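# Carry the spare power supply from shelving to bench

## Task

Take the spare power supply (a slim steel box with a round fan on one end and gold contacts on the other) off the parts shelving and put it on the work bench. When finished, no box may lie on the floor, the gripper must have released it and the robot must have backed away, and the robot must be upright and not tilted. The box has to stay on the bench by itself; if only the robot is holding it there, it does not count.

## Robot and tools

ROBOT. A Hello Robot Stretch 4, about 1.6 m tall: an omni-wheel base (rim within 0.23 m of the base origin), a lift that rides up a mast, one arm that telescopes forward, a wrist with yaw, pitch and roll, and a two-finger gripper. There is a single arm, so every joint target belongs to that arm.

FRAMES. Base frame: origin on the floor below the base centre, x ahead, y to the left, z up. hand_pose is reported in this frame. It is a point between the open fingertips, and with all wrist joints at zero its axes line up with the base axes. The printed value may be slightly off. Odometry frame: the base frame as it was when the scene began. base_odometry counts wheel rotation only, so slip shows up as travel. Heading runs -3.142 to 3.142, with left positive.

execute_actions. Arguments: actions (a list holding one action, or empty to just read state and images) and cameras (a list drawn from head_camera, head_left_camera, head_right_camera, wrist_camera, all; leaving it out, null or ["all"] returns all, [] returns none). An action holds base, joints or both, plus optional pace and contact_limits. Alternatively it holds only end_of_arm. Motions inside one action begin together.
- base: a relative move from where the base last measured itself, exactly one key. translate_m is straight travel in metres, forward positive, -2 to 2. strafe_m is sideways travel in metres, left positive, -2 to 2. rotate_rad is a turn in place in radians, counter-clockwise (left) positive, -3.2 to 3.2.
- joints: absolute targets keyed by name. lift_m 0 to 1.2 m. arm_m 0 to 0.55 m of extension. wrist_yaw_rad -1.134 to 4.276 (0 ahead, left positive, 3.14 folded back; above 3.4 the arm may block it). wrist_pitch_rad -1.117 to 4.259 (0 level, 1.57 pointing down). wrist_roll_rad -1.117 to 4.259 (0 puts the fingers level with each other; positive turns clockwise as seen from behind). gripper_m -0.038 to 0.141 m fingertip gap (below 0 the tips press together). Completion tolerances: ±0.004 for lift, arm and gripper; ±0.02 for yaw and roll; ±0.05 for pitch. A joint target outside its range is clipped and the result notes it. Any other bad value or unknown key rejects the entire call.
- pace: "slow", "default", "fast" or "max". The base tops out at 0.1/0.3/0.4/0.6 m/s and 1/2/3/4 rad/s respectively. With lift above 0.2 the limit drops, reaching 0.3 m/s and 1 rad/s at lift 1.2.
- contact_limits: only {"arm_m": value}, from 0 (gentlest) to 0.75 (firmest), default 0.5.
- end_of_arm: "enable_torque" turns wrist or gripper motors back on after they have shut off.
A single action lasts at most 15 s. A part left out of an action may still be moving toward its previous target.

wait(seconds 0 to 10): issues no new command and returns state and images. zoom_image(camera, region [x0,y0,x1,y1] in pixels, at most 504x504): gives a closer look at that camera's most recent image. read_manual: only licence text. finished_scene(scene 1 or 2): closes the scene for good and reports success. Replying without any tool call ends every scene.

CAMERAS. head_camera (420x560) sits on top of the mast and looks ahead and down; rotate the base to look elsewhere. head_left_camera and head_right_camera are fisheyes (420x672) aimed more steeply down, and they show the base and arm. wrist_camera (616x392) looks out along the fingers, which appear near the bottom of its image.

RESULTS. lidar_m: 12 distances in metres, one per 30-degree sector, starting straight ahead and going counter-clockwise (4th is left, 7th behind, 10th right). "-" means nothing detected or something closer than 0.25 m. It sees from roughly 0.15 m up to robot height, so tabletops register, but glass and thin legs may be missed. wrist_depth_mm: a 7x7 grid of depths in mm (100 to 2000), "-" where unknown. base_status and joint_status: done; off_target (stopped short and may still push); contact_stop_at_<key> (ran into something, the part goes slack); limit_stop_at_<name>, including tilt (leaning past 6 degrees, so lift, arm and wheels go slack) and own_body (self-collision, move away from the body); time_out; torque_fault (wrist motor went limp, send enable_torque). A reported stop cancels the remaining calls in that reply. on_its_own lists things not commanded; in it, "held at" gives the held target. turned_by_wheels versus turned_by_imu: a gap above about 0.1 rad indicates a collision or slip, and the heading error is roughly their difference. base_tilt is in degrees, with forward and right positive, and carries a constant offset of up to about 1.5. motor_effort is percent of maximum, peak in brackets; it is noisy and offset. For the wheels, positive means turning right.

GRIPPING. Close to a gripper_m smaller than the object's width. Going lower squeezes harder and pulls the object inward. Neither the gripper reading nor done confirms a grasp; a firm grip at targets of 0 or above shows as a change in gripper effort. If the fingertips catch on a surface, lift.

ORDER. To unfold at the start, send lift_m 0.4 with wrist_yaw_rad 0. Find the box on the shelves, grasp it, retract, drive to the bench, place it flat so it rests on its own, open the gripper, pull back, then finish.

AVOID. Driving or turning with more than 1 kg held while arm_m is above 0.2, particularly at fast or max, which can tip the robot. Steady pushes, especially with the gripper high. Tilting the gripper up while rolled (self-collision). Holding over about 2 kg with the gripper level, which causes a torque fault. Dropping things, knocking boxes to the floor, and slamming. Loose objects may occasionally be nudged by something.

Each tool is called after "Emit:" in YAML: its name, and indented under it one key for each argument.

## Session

Emit:
execute_actions:
  actions: []

Scene clock: 0.00 s.
base_odometry: x=+0.000 y=+0.000 heading=+0.000 (m, m, rad; odometry frame)
turned_by_wheels: +0.000 (rad since the last result)
turned_by_imu: +0.000 (rad since the last result)
base_tilt: forward=+0.2 right=-0.3 (deg)
lidar_m: 1.13 1.18 1.12 2.23 2.07 2.49 1.34 1.38 1.80 1.73 1.67 1.20
base_status: not commanded
joint_positions: lift_m=+0.149 arm_m=-0.002 wrist_yaw_rad=+3.207 wrist_pitch_rad=-0.008 wrist_roll_rad=+0.008 gripper_m=+0.057
joint_status: not commanded
motor_effort: lift_m=+21 arm_m=+0 wrist_yaw_rad=+0 wrist_pitch_rad=-7 wrist_roll_rad=+4 gripper_m=-4 wheel_0=+0 wheel_1=+0 wheel_2=+0 (%)
hand_pose: x=-0.1244 y=+0.0685 z=+0.3294 quat_wxyz=(-0.033, +0.004, +0.004, +0.999) (m; base frame)
wrist_depth_mm: - - 138 1537 1499 - - / - - 134 1499 1499 - - / - - 129 226 1499 - - / - 116 135 1499 1464 - - / 183 - 1537 1499 1464 - - / 193 1336 212 1430 212 1537 1537 / 193 842 831 166 854 854 960
pictures: head_camera, head_left_camera, head_right_camera, wrist_camera
Images, in order (width x height): head_camera 420x560, head_left_camera 420x672, head_right_camera 420x672, wrist_camera 616x392.

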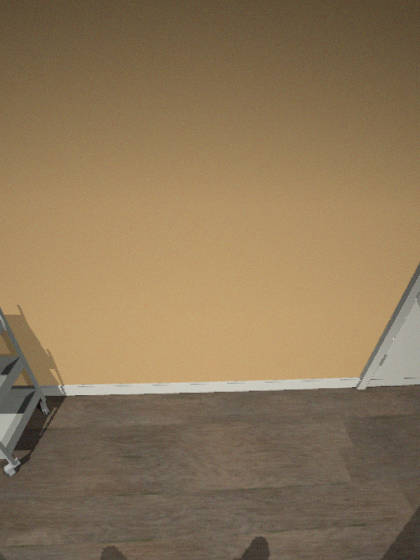

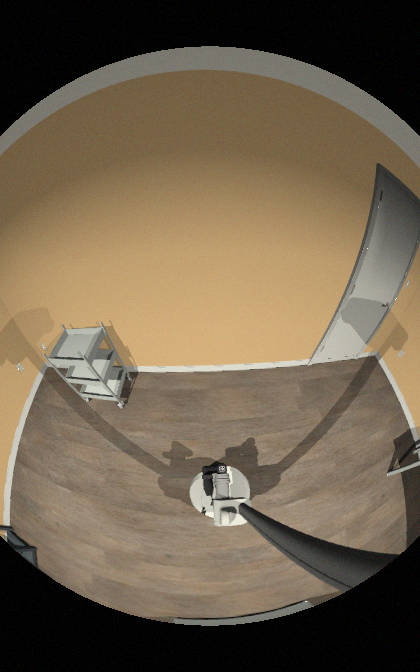

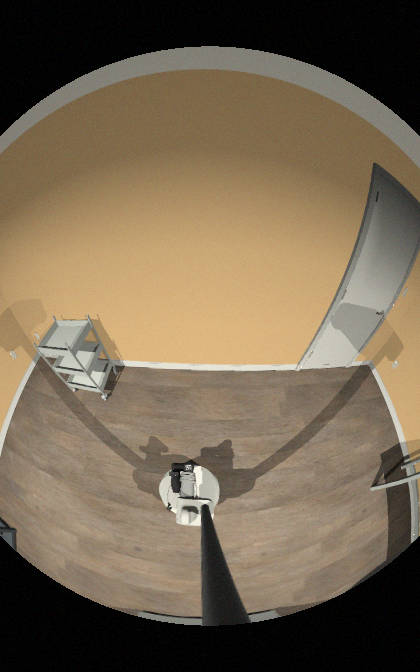

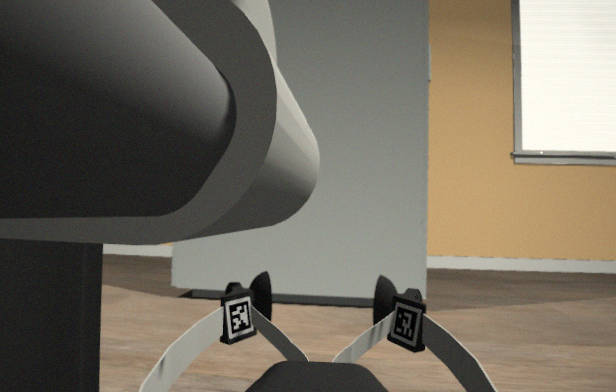

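Emit:
execute_actions:
  actions:
    - {"base": {"rotate_rad": 2.4}, "joints": {"lift_m": 0.4, "wrist_yaw_rad": -0.06}, "pace": "fast"}

Scene clock: 14.33 s.
base_odometry: x=+0.000 y=+0.000 heading=+2.399 (m, m, rad; odometry frame)
turned_by_wheels: +2.399 (rad since the last result)
turned_by_imu: +2.403 (rad since the last result)
base_tilt: forward=+0.1 right=-0.2 (deg)
lidar_m: 2.10 1.34 1.35 1.92 1.72 2.23 1.33 1.13 1.14 1.11 2.22 2.24
base_status: done
joint_positions: lift_m=+0.400 arm_m=-0.002 wrist_yaw_rad=-0.059 wrist_pitch_rad=-0.008 wrist_roll_rad=+0.008 gripper_m=+0.057
joint_status: all done
motor_effort: lift_m=+23(27) arm_m=+0(1) wrist_yaw_rad=-2(8) wrist_pitch_rad=-6(6) wrist_roll_rad=+3(2) gripper_m=-3(4) wheel_0=-4(14) wheel_1=-2(10) wheel_2=-4(16) (%)
hand_pose: x=+0.4520 y=-0.1044 z=+0.5805 quat_wxyz=(+1.000, +0.004, -0.004, -0.030) (m; base frame)
wrist_depth_mm: 1060 - - - - - 1708 / 1060 - - - - 1983 1708 / - - - - - 1921 1708 / - - - - - 1983 1708 / - - - - - 1983 1708 / 1921 - 212 - 213 1921 1661 / 1366 1430 1366 166 1430 1397 1576
pictures: head_camera, head_left_camera, head_right_camera, wrist_camera
Images, in order (width x height): head_camera 420x560, head_left_camera 420x672, head_right_camera 420x672, wrist_camera 616x392.

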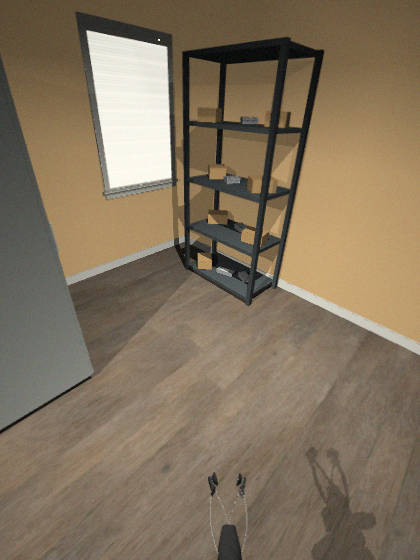

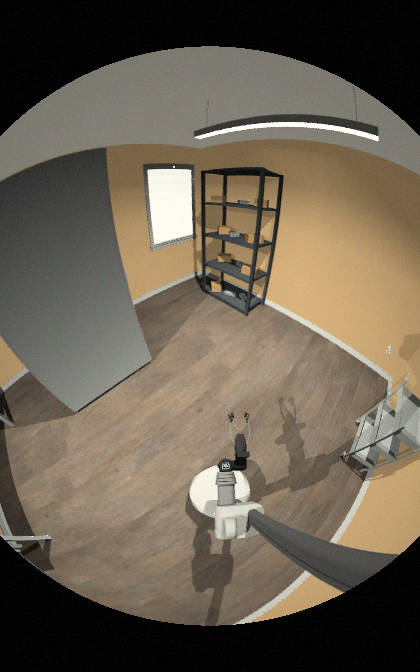

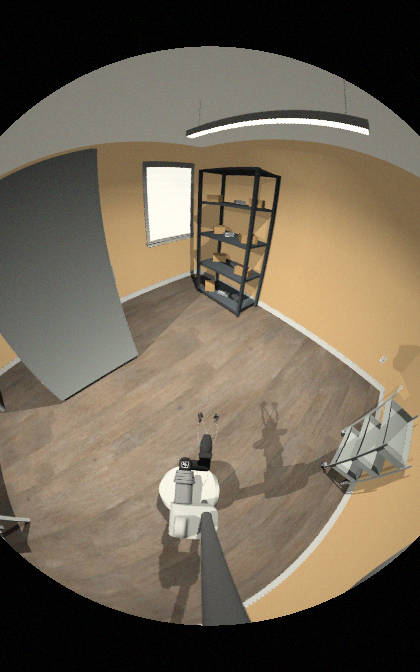

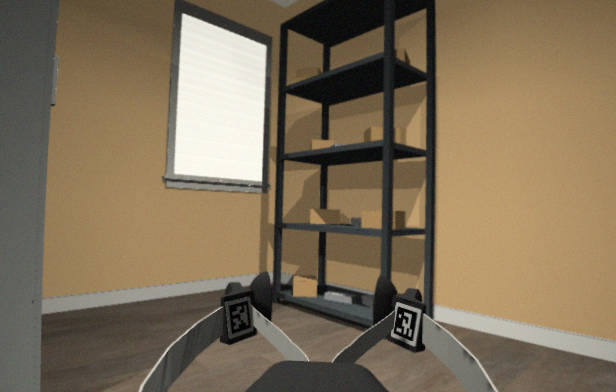

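Emit:
zoom_image:
  camera: "head_camera"
  region: [170, 90, 320, 310]

Emit:
zoom_image:
  camera: "head_camera"
  region: [180, 240, 285, 310]

Region (170, 90, 320, 310) of head_camera's 420x560 image, scaled by 2.291, with more detail than that image has; it fills the left 344 columns of this view, and the rest is white.

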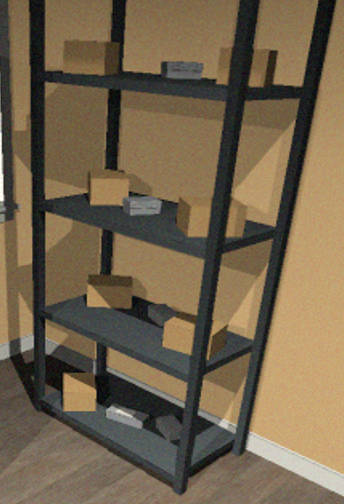

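Region (180, 240, 285, 310) of head_camera's 420x560 image, scaled by 4.800, with more detail than that image has.

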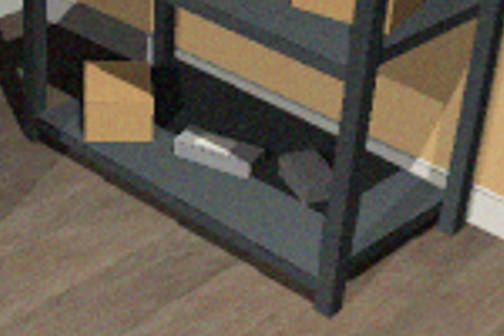

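Emit:
execute_actions:
  actions:
    - {"base": {"translate_m": 1.7}, "joints": {"lift_m": 0.175, "arm_m": 0.05, "wrist_pitch_rad": 0.6, "gripper_m": 0.13}, "pace": "fast"}

Scene clock: 98.07 s.
base_odometry: x=-1.253 y=+1.149 heading=+2.400 (m, m, rad; odometry frame)
turned_by_wheels: +0.000 (rad since the last result)
turned_by_imu: -0.007 (rad since the last result)
base_tilt: forward=+0.2 right=-0.2 (deg)
lidar_m: 0.67 1.32 1.35 0.89 0.77 2.87 2.77 1.93 1.93 1.21 0.55 0.53
base_status: done
joint_positions: lift_m=+0.175 arm_m=+0.049 wrist_yaw_rad=-0.060 wrist_pitch_rad=+0.602 wrist_roll_rad=+0.008 gripper_m=+0.130
joint_status: all done
motor_effort: lift_m=+18(21) arm_m=+8(10) wrist_yaw_rad=+0(2) wrist_pitch_rad=-4(4) wrist_roll_rad=+1(0) gripper_m=+1(3) wheel_0=+4(8) wheel_1=+3(8) wheel_2=-2(14) (%)
hand_pose: x=+0.4516 y=-0.1015 z=+0.1900 quat_wxyz=(+0.955, +0.013, +0.296, -0.030) (m; base frame)
wrist_depth_mm: 960 1118 1255 1098 878 741 640 / 1008 1138 1060 647 904 778 683 / 878 878 750 615 603 683 668 / 668 661 661 574 517 517 473 / 539 539 539 535 455 418 418 / 449 436 214 452 449 208 351 / 389 387 389 145 384 373 370
pictures: head_camera, head_left_camera, head_right_camera, wrist_camera
Images, in order (width x height): head_camera 420x560, head_left_camera 420x672, head_right_camera 420x672, wrist_camera 616x392.

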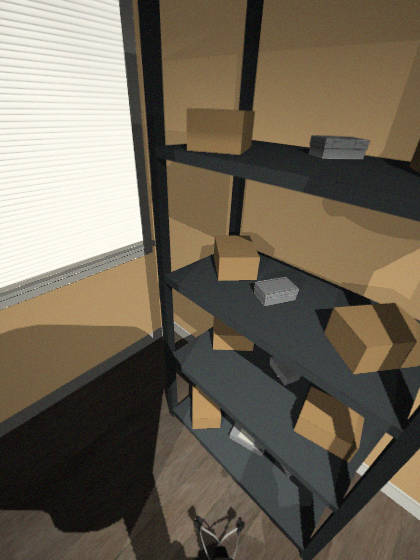

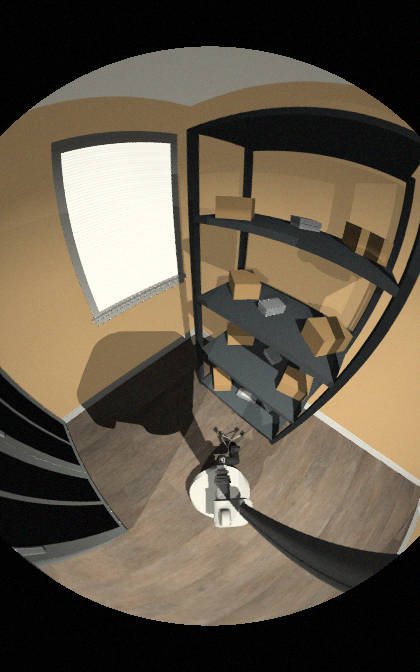

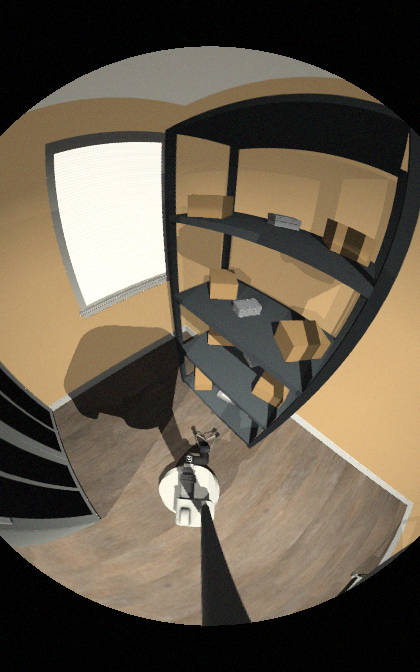

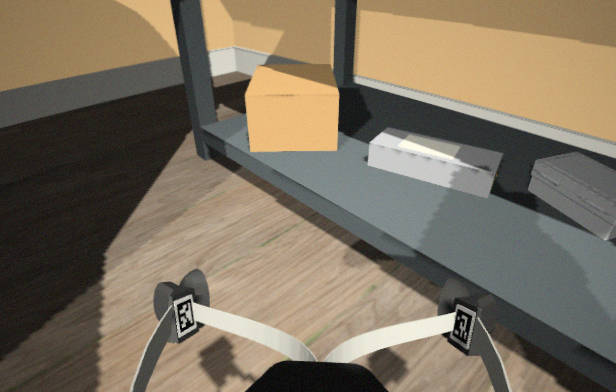

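Emit:
zoom_image:
  camera: "wrist_camera"
  region: [330, 90, 616, 260]

Region (330, 90, 616, 260) of wrist_camera's 616x392 image, scaled by 1.762; it fills the top 300 rows of this view, and the rest is white.

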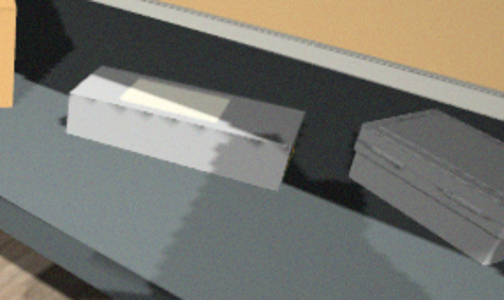

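Emit:
execute_actions:
  actions:
    - {"base": {"rotate_rad": -0.54}, "joints": {"wrist_yaw_rad": 1.477}}
  cameras: ["head_right_camera"]

Scene clock: 151.70 s.
base_odometry: x=-1.253 y=+1.149 heading=+1.861 (m, m, rad; odometry frame)
turned_by_wheels: -0.539 (rad since the last result)
turned_by_imu: -0.539 (rad since the last result)
base_tilt: forward=+0.1 right=-0.2 (deg)
lidar_m: 0.54 0.65 1.33 1.35 0.90 0.76 3.52 2.76 1.93 1.94 1.22 0.55
base_status: done
joint_positions: lift_m=+0.175 arm_m=+0.049 wrist_yaw_rad=+1.476 wrist_pitch_rad=+0.602 wrist_roll_rad=+0.008 gripper_m=+0.130
joint_status: all done
motor_effort: lift_m=+18(18) arm_m=+8(7) wrist_yaw_rad=+2(7) wrist_pitch_rad=-4(4) wrist_roll_rad=+3(2) gripper_m=+0(1) wheel_0=+5(7) wheel_1=+4(9) wheel_2=+3(9) (%)
hand_pose: x=+0.3290 y=+0.2285 z=+0.1900 quat_wxyz=(+0.707, -0.197, +0.222, +0.642) (m; base frame)
wrist_depth_mm: 1138 1308 1255 1160 1118 1060 1008 / 1138 1308 1255 1205 1138 1118 1060 / 891 891 878 878 878 866 820 / 668 668 668 668 676 661 634 / 539 544 539 539 539 535 535 / 452 436 214 452 452 208 445 / 392 387 389 146 387 375 392
pictures: head_right_camera
Images, in order (width x height): head_right_camera 420x672.

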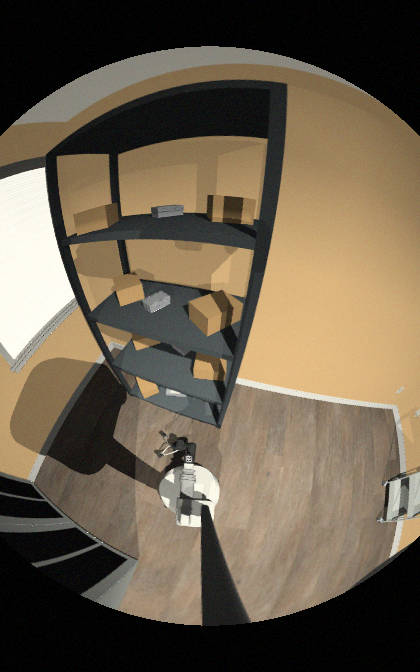

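Emit:
execute_actions:
  actions:
    - {"base": {"translate_m": 0.15}, "joints": {"arm_m": 0.41}, "contact_limits": {"arm_m": 0.2}}
  cameras: ["head_right_camera", "wrist_camera"]

Scene clock: 158.73 s.
base_odometry: x=-1.296 y=+1.292 heading=+1.861 (m, m, rad; odometry frame)
turned_by_wheels: +0.000 (rad since the last result)
turned_by_imu: +0.000 (rad since the last result)
base_tilt: forward=+0.2 right=-0.3 (deg)
lidar_m: 0.40 0.47 0.87 1.27 1.05 0.89 3.67 2.84 1.96 1.91 1.08 0.41
base_status: done
joint_positions: lift_m=+0.175 arm_m=+0.409 wrist_yaw_rad=+1.477 wrist_pitch_rad=+0.602 wrist_roll_rad=+0.008 gripper_m=+0.130
joint_status: all done
motor_effort: lift_m=+18(18) arm_m=+8(8) wrist_yaw_rad=+1(1) wrist_pitch_rad=-6(5) wrist_roll_rad=+2(2) gripper_m=-5(1) wheel_0=+5(13) wheel_1=+4(7) wheel_2=-3(12) (%)
contact_limits: arm_m 0.2
hand_pose: x=+0.6889 y=+0.2285 z=+0.1900 quat_wxyz=(+0.707, -0.197, +0.222, +0.642) (m; base frame)
wrist_depth_mm: 1255 1160 1098 1008 991 946 699 / 1255 1229 1160 1098 1060 1008 683 / 904 878 866 442 439 854 654 / 676 668 640 353 387 517 504 / 539 539 442 375 407 421 415 / 452 436 214 355 353 208 349 / 392 375 306 146 296 293 303
pictures: head_right_camera, wrist_camera
Images, in order (width x height): head_right_camera 420x672, wrist_camera 616x392.

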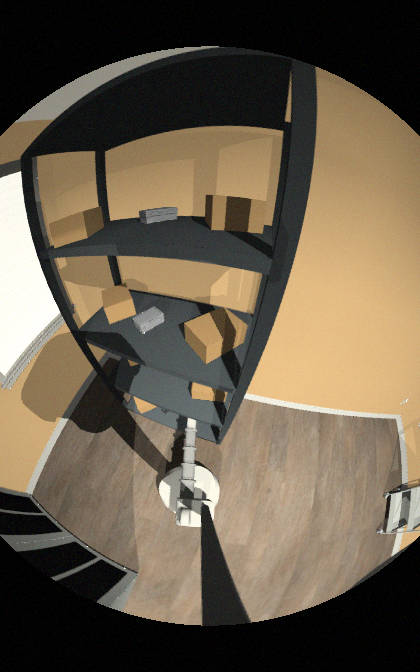

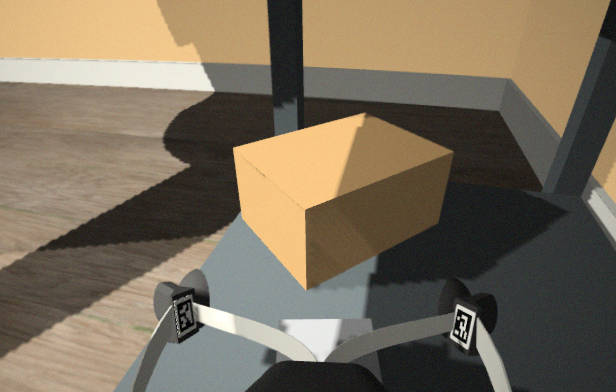

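Emit:
execute_actions:
  actions:
    - {"joints": {"wrist_pitch_rad": 0.9}}
  cameras: ["wrist_camera"]

Scene clock: 163.73 s.
base_odometry: x=-1.296 y=+1.292 heading=+1.861 (m, m, rad; odometry frame)
turned_by_wheels: +0.000 (rad since the last result)
turned_by_imu: +0.001 (rad since the last result)
base_tilt: forward=+0.2 right=-0.3 (deg)
lidar_m: 0.39 0.49 0.87 1.28 1.05 0.88 3.66 2.83 1.97 1.92 1.08 0.40
base_status: not commanded
joint_positions: lift_m=+0.175 arm_m=+0.409 wrist_yaw_rad=+1.477 wrist_pitch_rad=+0.901 wrist_roll_rad=+0.008 gripper_m=+0.130
joint_status: all done
motor_effort: lift_m=+18(18) arm_m=+8(8) wrist_yaw_rad=+1(0) wrist_pitch_rad=-3(3) wrist_roll_rad=+3(2) gripper_m=+2(0) wheel_0=+4(4) wheel_1=+4(4) wheel_2=-3(3) (%)
hand_pose: x=+0.6833 y=+0.1701 z=+0.1272 quat_wxyz=(+0.667, -0.290, +0.325, +0.605) (m; base frame)
wrist_depth_mm: 741 741 668 336 343 676 640 / 609 609 580 317 368 445 445 / 517 512 402 366 379 382 377 / 449 442 340 285 325 330 330 / 394 315 300 253 283 293 293 / 351 266 214 226 229 207 262 / 314 244 244 146 207 235 241
pictures: wrist_camera
Images, in order (width x height): wrist_camera 616x392.

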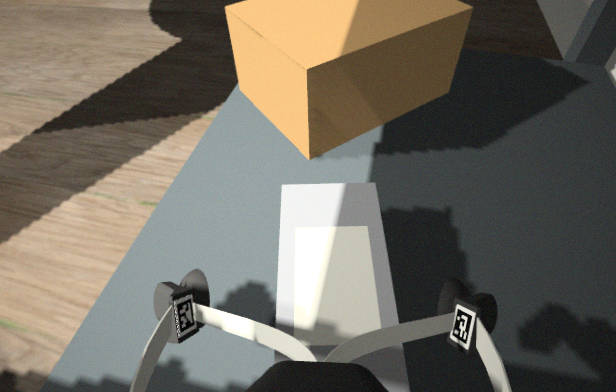

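Emit:
execute_actions:
  actions:
    - {"joints": {"lift_m": 0.152, "arm_m": 0.417, "gripper_m": 0.105}}
  cameras: ["wrist_camera"]

Scene clock: 169.50 s.
base_odometry: x=-1.296 y=+1.292 heading=+1.861 (m, m, rad; odometry frame)
turned_by_wheels: +0.000 (rad since the last result)
turned_by_imu: +0.001 (rad since the last result)
base_tilt: forward=+0.2 right=-0.3 (deg)
lidar_m: 0.40 0.47 0.84 1.27 1.05 0.92 3.67 2.82 1.97 1.91 1.07 0.40
base_status: not commanded
joint_positions: lift_m=+0.152 arm_m=+0.416 wrist_yaw_rad=+1.477 wrist_pitch_rad=+0.901 wrist_roll_rad=+0.008 gripper_m=+0.105
joint_status: all done
motor_effort: lift_m=+18(19) arm_m=+8(8) wrist_yaw_rad=+1(0) wrist_pitch_rad=-3(1) wrist_roll_rad=+0(2) gripper_m=-2(1) wheel_0=+5(4) wheel_1=+4(4) wheel_2=-3(3) (%)
hand_pose: x=+0.6903 y=+0.1701 z=+0.1042 quat_wxyz=(+0.667, -0.290, +0.325, +0.605) (m; base frame)
wrist_depth_mm: 691 683 621 298 320 473 591 / 574 559 415 322 373 404 402 / 480 477 355 343 349 345 343 / 415 394 309 255 296 303 300 / 366 274 274 225 263 267 266 / 322 246 211 202 205 236 238 / 227 223 218 158 185 212 217
pictures: wrist_camera
Images, in order (width x height): wrist_camera 616x392.

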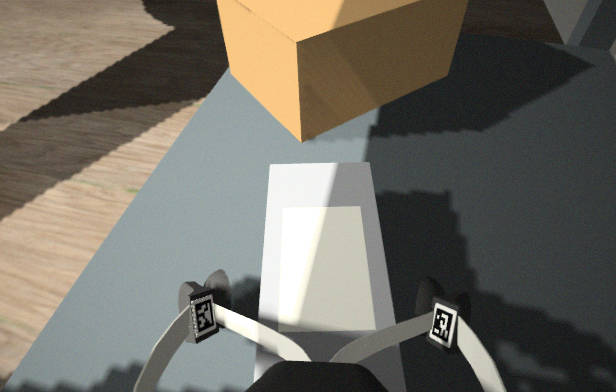

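Centered and at the same height as before. Closing.

Emit:
execute_actions:
  actions:
    - {"joints": {"gripper_m": 0.0}}
  cameras: ["wrist_camera"]

Scene clock: 174.30 s.
base_odometry: x=-1.296 y=+1.292 heading=+1.861 (m, m, rad; odometry frame)
turned_by_wheels: +0.000 (rad since the last result)
turned_by_imu: +0.001 (rad since the last result)
base_tilt: forward=+0.2 right=-0.3 (deg)
lidar_m: 0.40 0.48 0.88 1.27 1.06 0.89 3.70 2.79 1.95 1.93 1.07 0.39
base_status: not commanded
joint_positions: lift_m=+0.152 arm_m=+0.416 wrist_yaw_rad=+1.477 wrist_pitch_rad=+0.908 wrist_roll_rad=+0.008 gripper_m=+0.001
joint_status: all done
motor_effort: lift_m=+21(21) arm_m=+7(8) wrist_yaw_rad=+0(2) wrist_pitch_rad=-23(22) wrist_roll_rad=+2(3) gripper_m=-24(27) wheel_0=+4(5) wheel_1=+4(4) wheel_2=-3(3) (%)
hand_pose: x=+0.6902 y=+0.1685 z=+0.1027 quat_wxyz=(+0.666, -0.292, +0.327, +0.604) (m; base frame)
wrist_depth_mm: 676 661 609 291 324 452 452 / 564 549 404 324 373 394 392 / 473 466 345 342 340 336 334 / 410 320 304 235 289 294 293 / 362 271 268 206 253 262 259 / 314 242 190 185 187 236 233 / 222 211 211 170 171 163 216
pictures: wrist_camera
Images, in order (width x height): wrist_camera 616x392.

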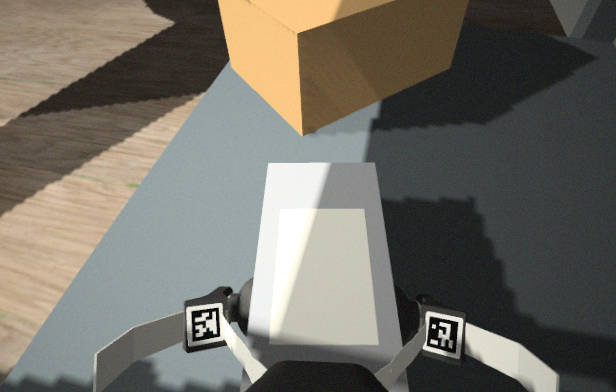

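Emit:
execute_actions:
  actions:
    - {"joints": {"lift_m": 0.175, "arm_m": 0.12}}
  cameras: ["head_left_camera", "wrist_camera"]

Scene clock: 234.13 s.
base_odometry: x=-1.296 y=+1.292 heading=+1.861 (m, m, rad; odometry frame)
turned_by_wheels: +0.000 (rad since the last result)
turned_by_imu: +0.001 (rad since the last result)
base_tilt: forward=+0.2 right=-0.2 (deg)
lidar_m: 0.41 0.43 0.90 1.28 1.03 0.91 3.66 2.79 1.96 1.90 1.06 0.39
base_status: not commanded
joint_positions: lift_m=+0.175 arm_m=+0.121 wrist_yaw_rad=+1.477 wrist_pitch_rad=+0.908 wrist_roll_rad=+0.008 gripper_m=+0.001
joint_status: all done
motor_effort: lift_m=+27(25) arm_m=-8(8) wrist_yaw_rad=+0(1) wrist_pitch_rad=-23(22) wrist_roll_rad=+2(2) gripper_m=-24(28) wheel_0=+5(4) wheel_1=+4(4) wheel_2=-3(3) (%)
hand_pose: x=+0.3960 y=+0.1686 z=+0.1254 quat_wxyz=(+0.666, -0.292, +0.327, +0.604) (m; base frame)
wrist_depth_mm: 723 723 707 699 691 521 347 / 603 591 585 574 569 418 370 / 508 504 500 492 488 382 368 / 442 436 433 236 415 332 324 / 392 389 387 207 364 301 287 / 349 347 189 185 187 259 257 / 319 303 301 170 171 163 237
pictures: head_left_camera, wrist_camera
Images, in order (width x height): head_left_camera 420x672, wrist_camera 616x392.

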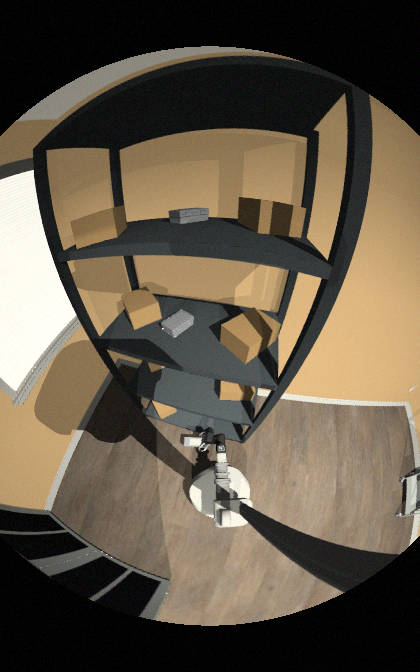

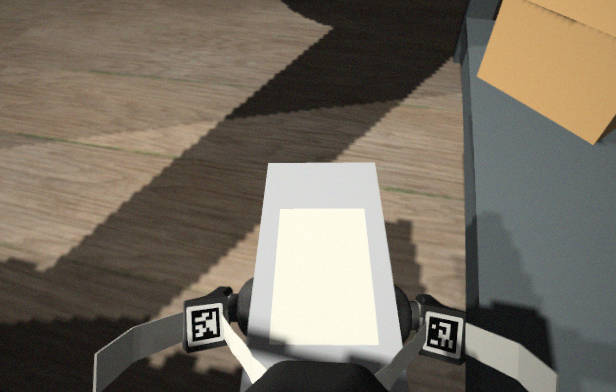

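Emit:
execute_actions:
  actions:
    - {"base": {"translate_m": -0.4}, "joints": {"lift_m": 0.38}}
  cameras: []

Emit:
execute_actions:
  actions:
    - {"base": {"rotate_rad": -3.1}, "joints": {"wrist_yaw_rad": -0.07, "arm_m": 0.0}}
  cameras: ["head_camera", "head_right_camera", "wrist_camera"]

Scene clock: 242.10 s.
base_odometry: x=-1.182 y=+0.909 heading=+1.861 (m, m, rad; odometry frame)
turned_by_wheels: +0.000 (rad since the last result)
turned_by_imu: +0.002 (rad since the last result)
base_tilt: forward=+0.2 right=-0.2 (deg)
lidar_m: 0.80 0.44 1.38 1.11 0.63 0.56 3.29 2.69 1.87 1.88 1.50 0.82
base_status: done
joint_positions: lift_m=+0.380 arm_m=+0.121 wrist_yaw_rad=+1.477 wrist_pitch_rad=+0.908 wrist_roll_rad=+0.008 gripper_m=+0.001
joint_status: all done
motor_effort: lift_m=+26(27) arm_m=-8(8) wrist_yaw_rad=+0(0) wrist_pitch_rad=-22(23) wrist_roll_rad=+2(2) gripper_m=-25(28) wheel_0=-4(9) wheel_1=-3(9) wheel_2=+3(9) (%)
hand_pose: x=+0.3960 y=+0.1686 z=+0.3304 quat_wxyz=(+0.666, -0.292, +0.327, +0.604) (m; base frame)
wrist_depth_mm: 960 1160 1160 1138 1118 1118 1078 / 960 976 960 931 904 917 917 / 831 820 809 798 788 778 778 / 715 715 707 236 676 691 683 / 634 627 627 206 585 609 603 / 564 564 189 184 187 549 544 / 512 488 492 170 169 163 500
pictures: none
No camera images: the call's "cameras" was empty. Leave "cameras" out to get every camera's image.

Scene clock: 244.93 s.
base_odometry: x=-1.182 y=+0.909 heading=-1.238 (m, m, rad; odometry frame)
turned_by_wheels: -3.099 (rad since the last result)
turned_by_imu: -3.103 (rad since the last result)
base_tilt: forward=+0.2 right=-0.2 (deg)
lidar_m: 0.41 2.62 1.84 1.87 1.47 0.81 0.79 0.98 1.43 0.99 0.57 0.57
base_status: done
joint_positions: lift_m=+0.380 arm_m=+0.001 wrist_yaw_rad=-0.070 wrist_pitch_rad=+0.908 wrist_roll_rad=+0.008 gripper_m=+0.001
joint_status: all done
motor_effort: lift_m=+26(26) arm_m=-9(7) wrist_yaw_rad=+0(11) wrist_pitch_rad=-20(22) wrist_roll_rad=+2(1) gripper_m=-25(30) wheel_0=+5(13) wheel_1=+4(11) wheel_2=+6(9) (%)
hand_pose: x=+0.3433 y=-0.0996 z=+0.3304 quat_wxyz=(+0.898, +0.019, +0.438, -0.033) (m; base frame)
wrist_depth_mm: 1160 1138 1138 1118 1098 1060 564 / 960 946 931 946 917 878 530 / 820 809 798 798 788 768 492 / 715 707 707 236 668 683 455 / 634 627 621 207 591 609 433 / 564 559 189 185 187 554 521 / 512 492 492 169 171 163 504
pictures: head_camera, head_right_camera, wrist_camera
Images, in order (width x height): head_camera 420x560, head_right_camera 420x672, wrist_camera 616x392.

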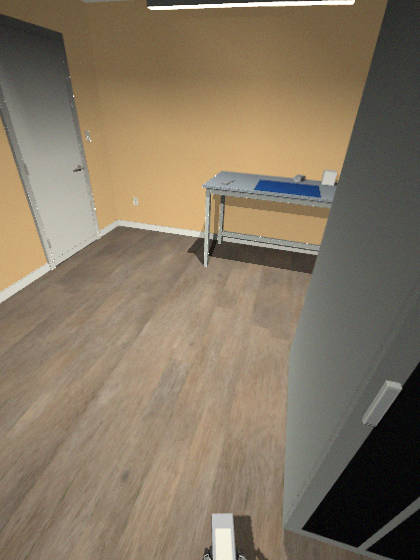

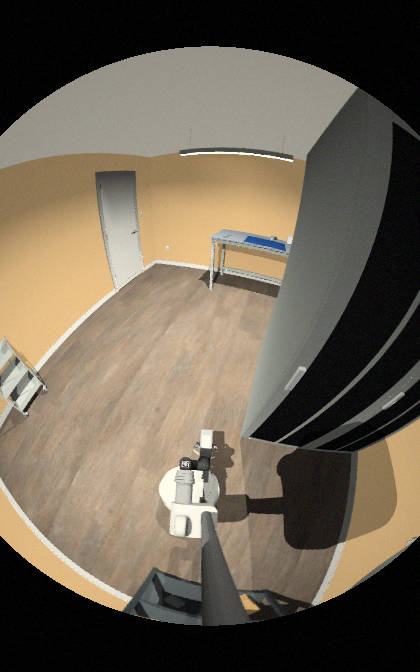

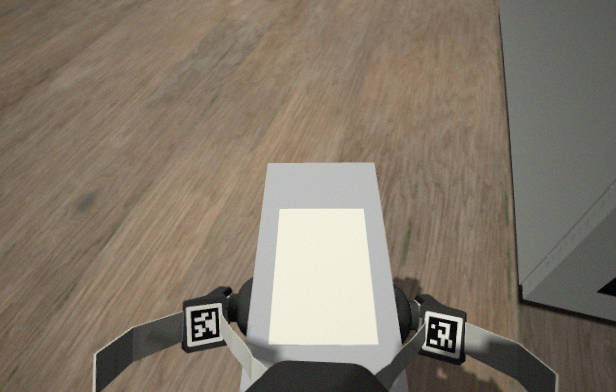

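Emit:
execute_actions:
  actions:
    - {"base": {"rotate_rad": -0.17}}
  cameras: ["head_camera", "wrist_camera"]

Scene clock: 297.30 s.
base_odometry: x=-1.181 y=+0.909 heading=-1.407 (m, m, rad; odometry frame)
turned_by_wheels: -0.169 (rad since the last result)
turned_by_imu: -0.169 (rad since the last result)
base_tilt: forward=+0.2 right=-0.2 (deg)
lidar_m: 0.40 2.90 2.31 1.85 1.67 1.31 0.80 0.89 1.41 1.42 0.67 0.58
base_status: done
joint_positions: lift_m=+0.380 arm_m=+0.001 wrist_yaw_rad=-0.070 wrist_pitch_rad=+0.908 wrist_roll_rad=+0.008 gripper_m=+0.001
joint_status: not commanded
motor_effort: lift_m=+25(26) arm_m=-8(8) wrist_yaw_rad=+0(3) wrist_pitch_rad=-22(21) wrist_roll_rad=+2(2) gripper_m=-28(28) wheel_0=+5(10) wheel_1=+3(9) wheel_2=+5(9) (%)
hand_pose: x=+0.3433 y=-0.0996 z=+0.3304 quat_wxyz=(+0.898, +0.019, +0.438, -0.033) (m; base frame)
wrist_depth_mm: 1160 1160 1138 1118 1060 488 309 / 960 946 946 931 917 469 317 / 820 809 798 798 788 459 349 / 707 715 699 236 676 449 404 / 634 627 621 207 591 525 484 / 569 564 189 184 187 544 544 / 517 488 492 170 169 163 504
pictures: head_camera, wrist_camera
Images, in order (width x height): head_camera 420x560, wrist_camera 616x392.

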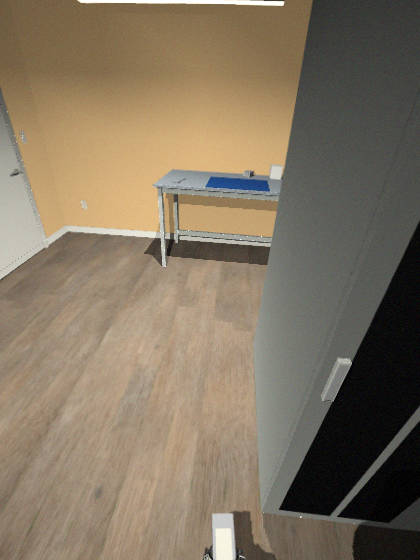

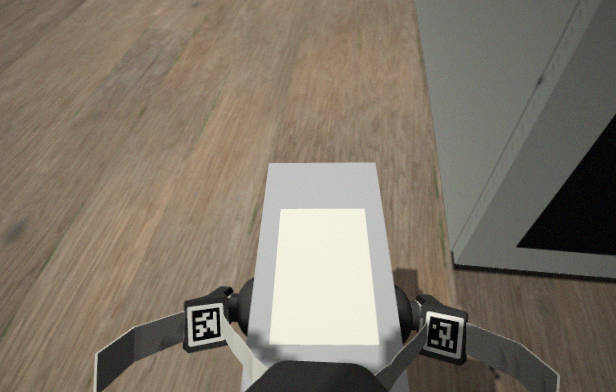

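Emit:
execute_actions:
  actions:
    - {"base": {"translate_m": 2.0}, "joints": {"lift_m": 1.05}, "pace": "fast"}
  cameras: ["head_camera", "head_right_camera", "wrist_camera"]

Scene clock: 325.57 s.
base_odometry: x=-0.855 y=-1.064 heading=-1.407 (m, m, rad; odometry frame)
turned_by_wheels: +0.000 (rad since the last result)
turned_by_imu: -0.008 (rad since the last result)
base_tilt: forward=+0.2 right=-0.3 (deg)
lidar_m: 0.41 0.66 2.03 2.01 2.22 2.66 1.28 0.62 0.65 1.67 0.80 0.41
base_status: done
joint_positions: lift_m=+1.050 arm_m=+0.001 wrist_yaw_rad=-0.070 wrist_pitch_rad=+0.908 wrist_roll_rad=+0.008 gripper_m=+0.001
joint_status: all done
motor_effort: lift_m=+27(27) arm_m=-8(8) wrist_yaw_rad=+0(0) wrist_pitch_rad=-22(24) wrist_roll_rad=+2(3) gripper_m=-26(30) wheel_0=+3(11) wheel_1=+2(8) wheel_2=-1(19) (%)
hand_pose: x=+0.3433 y=-0.0996 z=+1.0004 quat_wxyz=(+0.898, +0.019, +0.438, -0.033) (m; base frame)
wrist_depth_mm: 627 603 621 603 603 597 585 / 544 521 508 504 500 492 492 / 699 1708 1537 1499 549 525 508 / 1576 1537 1576 235 1537 1499 1499 / 1397 1336 1430 206 1336 1397 1366 / 1255 1229 189 185 187 1229 1255 / 1160 1098 1098 170 171 163 1118
pictures: head_camera, head_right_camera, wrist_camera
Images, in order (width x height): head_camera 420x560, head_right_camera 420x672, wrist_camera 616x392.

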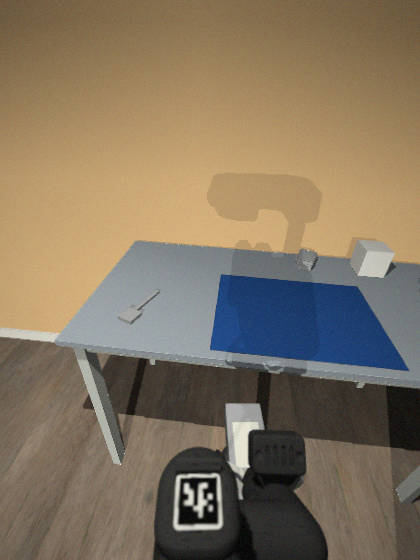

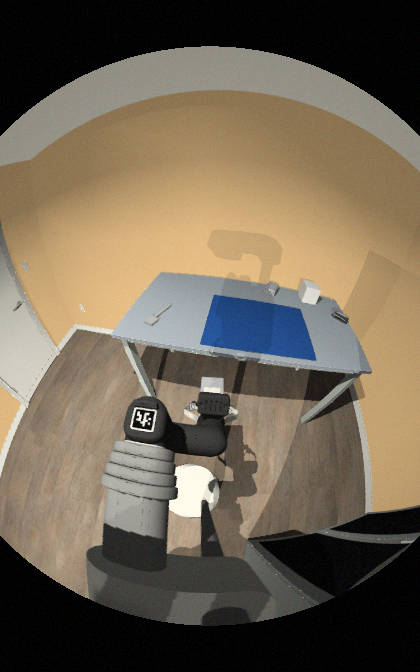

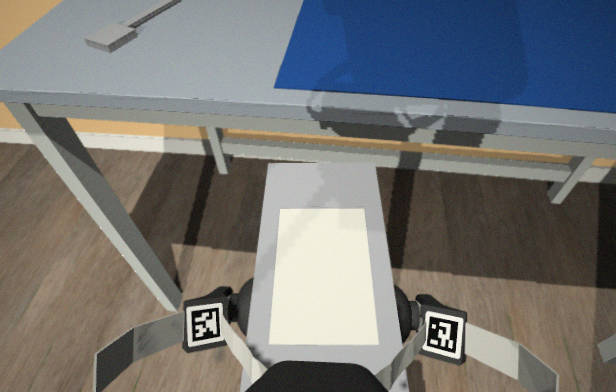

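Emit:
execute_actions:
  actions:
    - {"base": {"rotate_rad": -0.22}, "joints": {"arm_m": 0.2, "lift_m": 1.03}}
  cameras: []

Emit:
execute_actions:
  actions:
    - {"joints": {"arm_m": 0.52, "lift_m": 1.0}}
  cameras: ["head_camera", "wrist_camera"]

Scene clock: 348.67 s.
base_odometry: x=-0.855 y=-1.064 heading=-1.626 (m, m, rad; odometry frame)
turned_by_wheels: -0.219 (rad since the last result)
turned_by_imu: -0.219 (rad since the last result)
base_tilt: forward=+0.2 right=-0.3 (deg)
lidar_m: 0.61 0.63 1.87 2.01 2.08 2.48 2.86 0.74 0.62 1.08 1.01 0.69
base_status: done
joint_positions: lift_m=+1.030 arm_m=+0.199 wrist_yaw_rad=-0.070 wrist_pitch_rad=+0.908 wrist_roll_rad=+0.008 gripper_m=+0.001
joint_status: all done
motor_effort: lift_m=+22(26) arm_m=+8(5) wrist_yaw_rad=-1(3) wrist_pitch_rad=-22(24) wrist_roll_rad=+2(2) gripper_m=-27(28) wheel_0=+4(10) wheel_1=+4(8) wheel_2=+5(10) (%)
hand_pose: x=+0.5406 y=-0.0996 z=+0.9808 quat_wxyz=(+0.898, +0.019, +0.438, -0.033) (m; base frame)
wrist_depth_mm: 580 580 564 559 554 549 539 / 488 480 466 462 462 455 455 / 413 404 402 399 394 392 389 / 359 357 355 236 353 364 364 / 1336 1366 1336 206 1281 1366 1336 / 1229 1255 189 184 187 1229 1182 / 854 1098 1078 170 170 163 1098
pictures: none
No camera images: the call's "cameras" was empty. Leave "cameras" out to get every camera's image.

Scene clock: 350.73 s.
base_odometry: x=-0.855 y=-1.064 heading=-1.626 (m, m, rad; odometry frame)
turned_by_wheels: +0.000 (rad since the last result)
turned_by_imu: +0.000 (rad since the last result)
base_tilt: forward=+0.3 right=-0.2 (deg)
lidar_m: 0.63 0.63 1.87 2.01 2.08 2.48 2.81 0.75 0.59 1.09 1.01 0.69
base_status: not commanded
joint_positions: lift_m=+1.000 arm_m=+0.519 wrist_yaw_rad=-0.070 wrist_pitch_rad=+0.908 wrist_roll_rad=+0.008 gripper_m=+0.001
joint_status: all done
motor_effort: lift_m=+22(23) arm_m=+8(7) wrist_yaw_rad=-1(1) wrist_pitch_rad=-20(23) wrist_roll_rad=+2(3) gripper_m=-28(29) wheel_0=+5(5) wheel_1=+4(4) wheel_2=+5(5) (%)
hand_pose: x=+0.8606 y=-0.0996 z=+0.9508 quat_wxyz=(+0.898, +0.019, +0.438, -0.033) (m; base frame)
wrist_depth_mm: 517 512 504 500 480 492 480 / 430 424 418 410 410 404 404 / 366 359 355 351 349 347 345 / 317 314 312 235 298 303 303 / 279 277 276 207 260 271 267 / 250 249 189 185 188 243 242 / 228 217 217 170 171 163 224
pictures: head_camera, wrist_camera
Images, in order (width x height): head_camera 420x560, wrist_camera 616x392.

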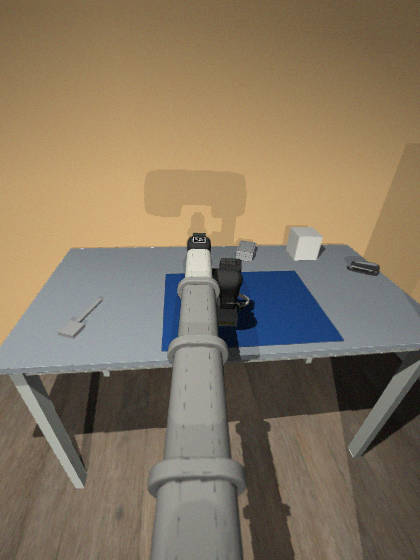

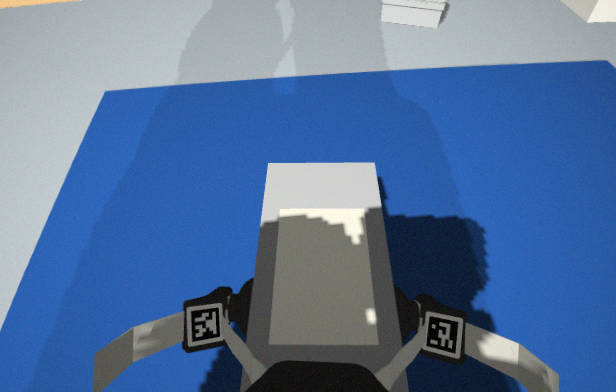

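Emit:
execute_actions:
  actions:
    - {"joints": {"lift_m": 0.988, "gripper_m": 0.12}}
  cameras: ["wrist_camera"]

Scene clock: 360.30 s.
base_odometry: x=-0.855 y=-1.064 heading=-1.626 (m, m, rad; odometry frame)
turned_by_wheels: +0.000 (rad since the last result)
turned_by_imu: +0.001 (rad since the last result)
base_tilt: forward=+0.2 right=-0.3 (deg)
lidar_m: 0.60 0.64 1.87 2.01 2.07 2.46 2.83 0.74 0.61 1.10 0.98 0.69
base_status: not commanded
joint_positions: lift_m=+0.988 arm_m=+0.519 wrist_yaw_rad=-0.070 wrist_pitch_rad=+0.901 wrist_roll_rad=+0.008 gripper_m=+0.120
joint_status: all done
motor_effort: lift_m=+22(23) arm_m=+8(8) wrist_yaw_rad=+0(5) wrist_pitch_rad=-2(23) wrist_roll_rad=+3(3) gripper_m=+4(30) wheel_0=+5(4) wheel_1=+4(4) wheel_2=+4(5) (%)
hand_pose: x=+0.8620 y=-0.0997 z=+0.9400 quat_wxyz=(+0.900, +0.019, +0.435, -0.033) (m; base frame)
wrist_depth_mm: 508 504 500 492 477 484 477 / 421 415 407 402 399 397 397 / 357 349 345 343 342 340 336 / 307 303 303 248 290 297 294 / 271 270 267 220 258 262 260 / 242 241 198 198 200 226 235 / 220 218 215 151 181 208 214
pictures: wrist_camera
Images, in order (width x height): wrist_camera 616x392.

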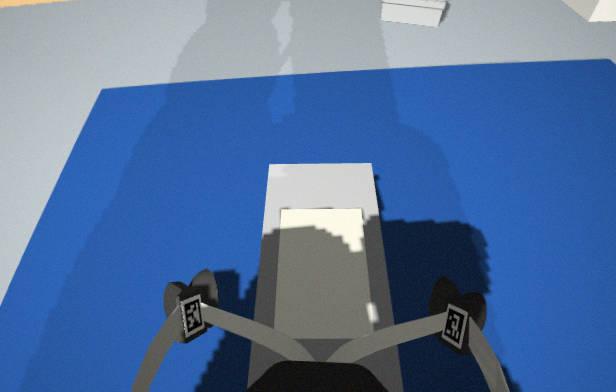

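Emit:
execute_actions:
  actions:
    - {"base": {"translate_m": -0.4}, "joints": {"lift_m": 1.06, "arm_m": 0.0}, "pace": "fast"}
  cameras: []

Emit:
execute_actions:
  actions:
    - {"joints": {"wrist_yaw_rad": 3.15, "wrist_pitch_rad": 0.35, "gripper_m": 0.06}, "pace": "fast"}
  cameras: ["head_camera", "head_right_camera", "wrist_camera"]

Scene clock: 371.47 s.
base_odometry: x=-0.833 y=-0.665 heading=-1.626 (m, m, rad; odometry frame)
turned_by_wheels: +0.000 (rad since the last result)
turned_by_imu: +0.002 (rad since the last result)
base_tilt: forward=+0.2 right=-0.2 (deg)
lidar_m: 1.01 1.05 2.14 2.00 2.04 2.18 2.42 0.80 0.54 0.47 1.75 1.12
base_status: done
joint_positions: lift_m=+1.060 arm_m=+0.001 wrist_yaw_rad=-0.070 wrist_pitch_rad=+0.902 wrist_roll_rad=+0.008 gripper_m=+0.120
joint_status: all done
motor_effort: lift_m=+23(25) arm_m=-8(10) wrist_yaw_rad=+1(1) wrist_pitch_rad=-6(3) wrist_roll_rad=+2(1) gripper_m=-1(0) wheel_0=-4(9) wheel_1=-3(7) wheel_2=+2(16) (%)
hand_pose: x=+0.3446 y=-0.0998 z=+1.0118 quat_wxyz=(+0.899, +0.019, +0.435, -0.033) (m; base frame)
wrist_depth_mm: 798 820 842 1618 1661 1708 1756 / 1618 1756 1808 1808 1863 1921 1921 / 1863 1808 1863 1808 1808 1808 1708 / 1618 1576 1661 1618 1618 1576 1576 / 1464 1430 1430 1397 1397 1397 1430 / 1281 1281 213 1281 1255 1205 1255 / 1160 1160 1160 151 1118 1098 1138
pictures: none
No camera images: the call's "cameras" was empty. Leave "cameras" out to get every camera's image.

Scene clock: 373.90 s.
base_odometry: x=-0.833 y=-0.665 heading=-1.626 (m, m, rad; odometry frame)
turned_by_wheels: +0.000 (rad since the last result)
turned_by_imu: +0.000 (rad since the last result)
base_tilt: forward=+0.2 right=-0.3 (deg)
lidar_m: 1.01 1.04 2.14 2.00 2.03 2.20 2.44 0.83 0.53 0.47 1.74 1.11
base_status: not commanded
joint_positions: lift_m=+1.060 arm_m=+0.001 wrist_yaw_rad=+3.149 wrist_pitch_rad=+0.352 wrist_roll_rad=+0.008 gripper_m=+0.060
joint_status: all done
motor_effort: lift_m=+22(23) arm_m=-8(8) wrist_yaw_rad=+1(6) wrist_pitch_rad=-5(9) wrist_roll_rad=+3(1) gripper_m=+0(4) wheel_0=-4(4) wheel_1=-3(3) wheel_2=+1(1) (%)
hand_pose: x=-0.0992 y=+0.0853 z=+1.1385 quat_wxyz=(-0.003, -0.175, +0.003, +0.984) (m; base frame)
wrist_depth_mm: 118 124 177 - - - - / 208 - - - - - - / 209 - - - - - - / 211 - - - - - - / 213 - - - - - - / 212 1255 210 - 208 - - / 215 1182 1618 165 1618 1618 1756
pictures: head_camera, head_right_camera, wrist_camera
Images, in order (width x height): head_camera 420x560, head_right_camera 420x672, wrist_camera 616x392.

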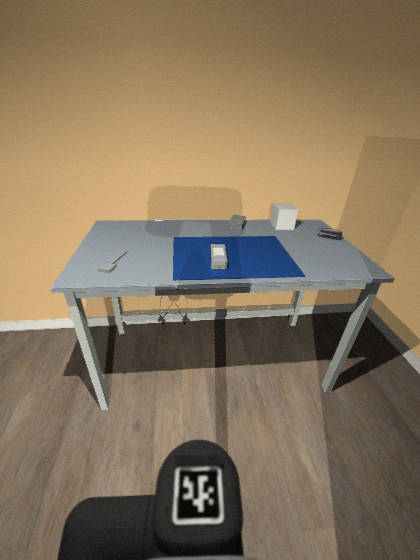

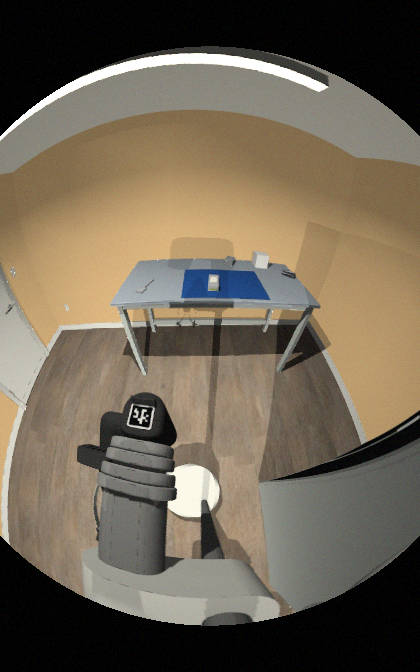

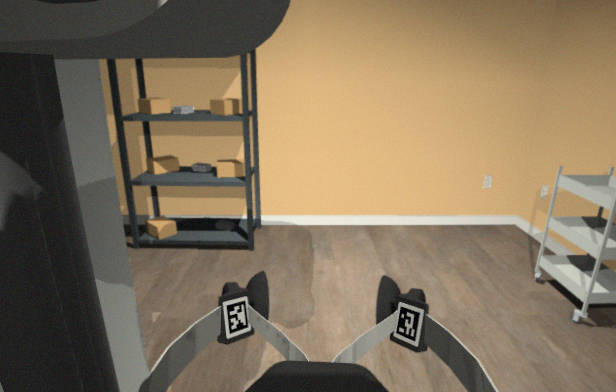

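The power supply, with its gold contacts visible, is on the bench. No boxes are on the floor and the robot is clear.

Emit:
finished_scene:
  scene: 2

The scene is finished: the task was done.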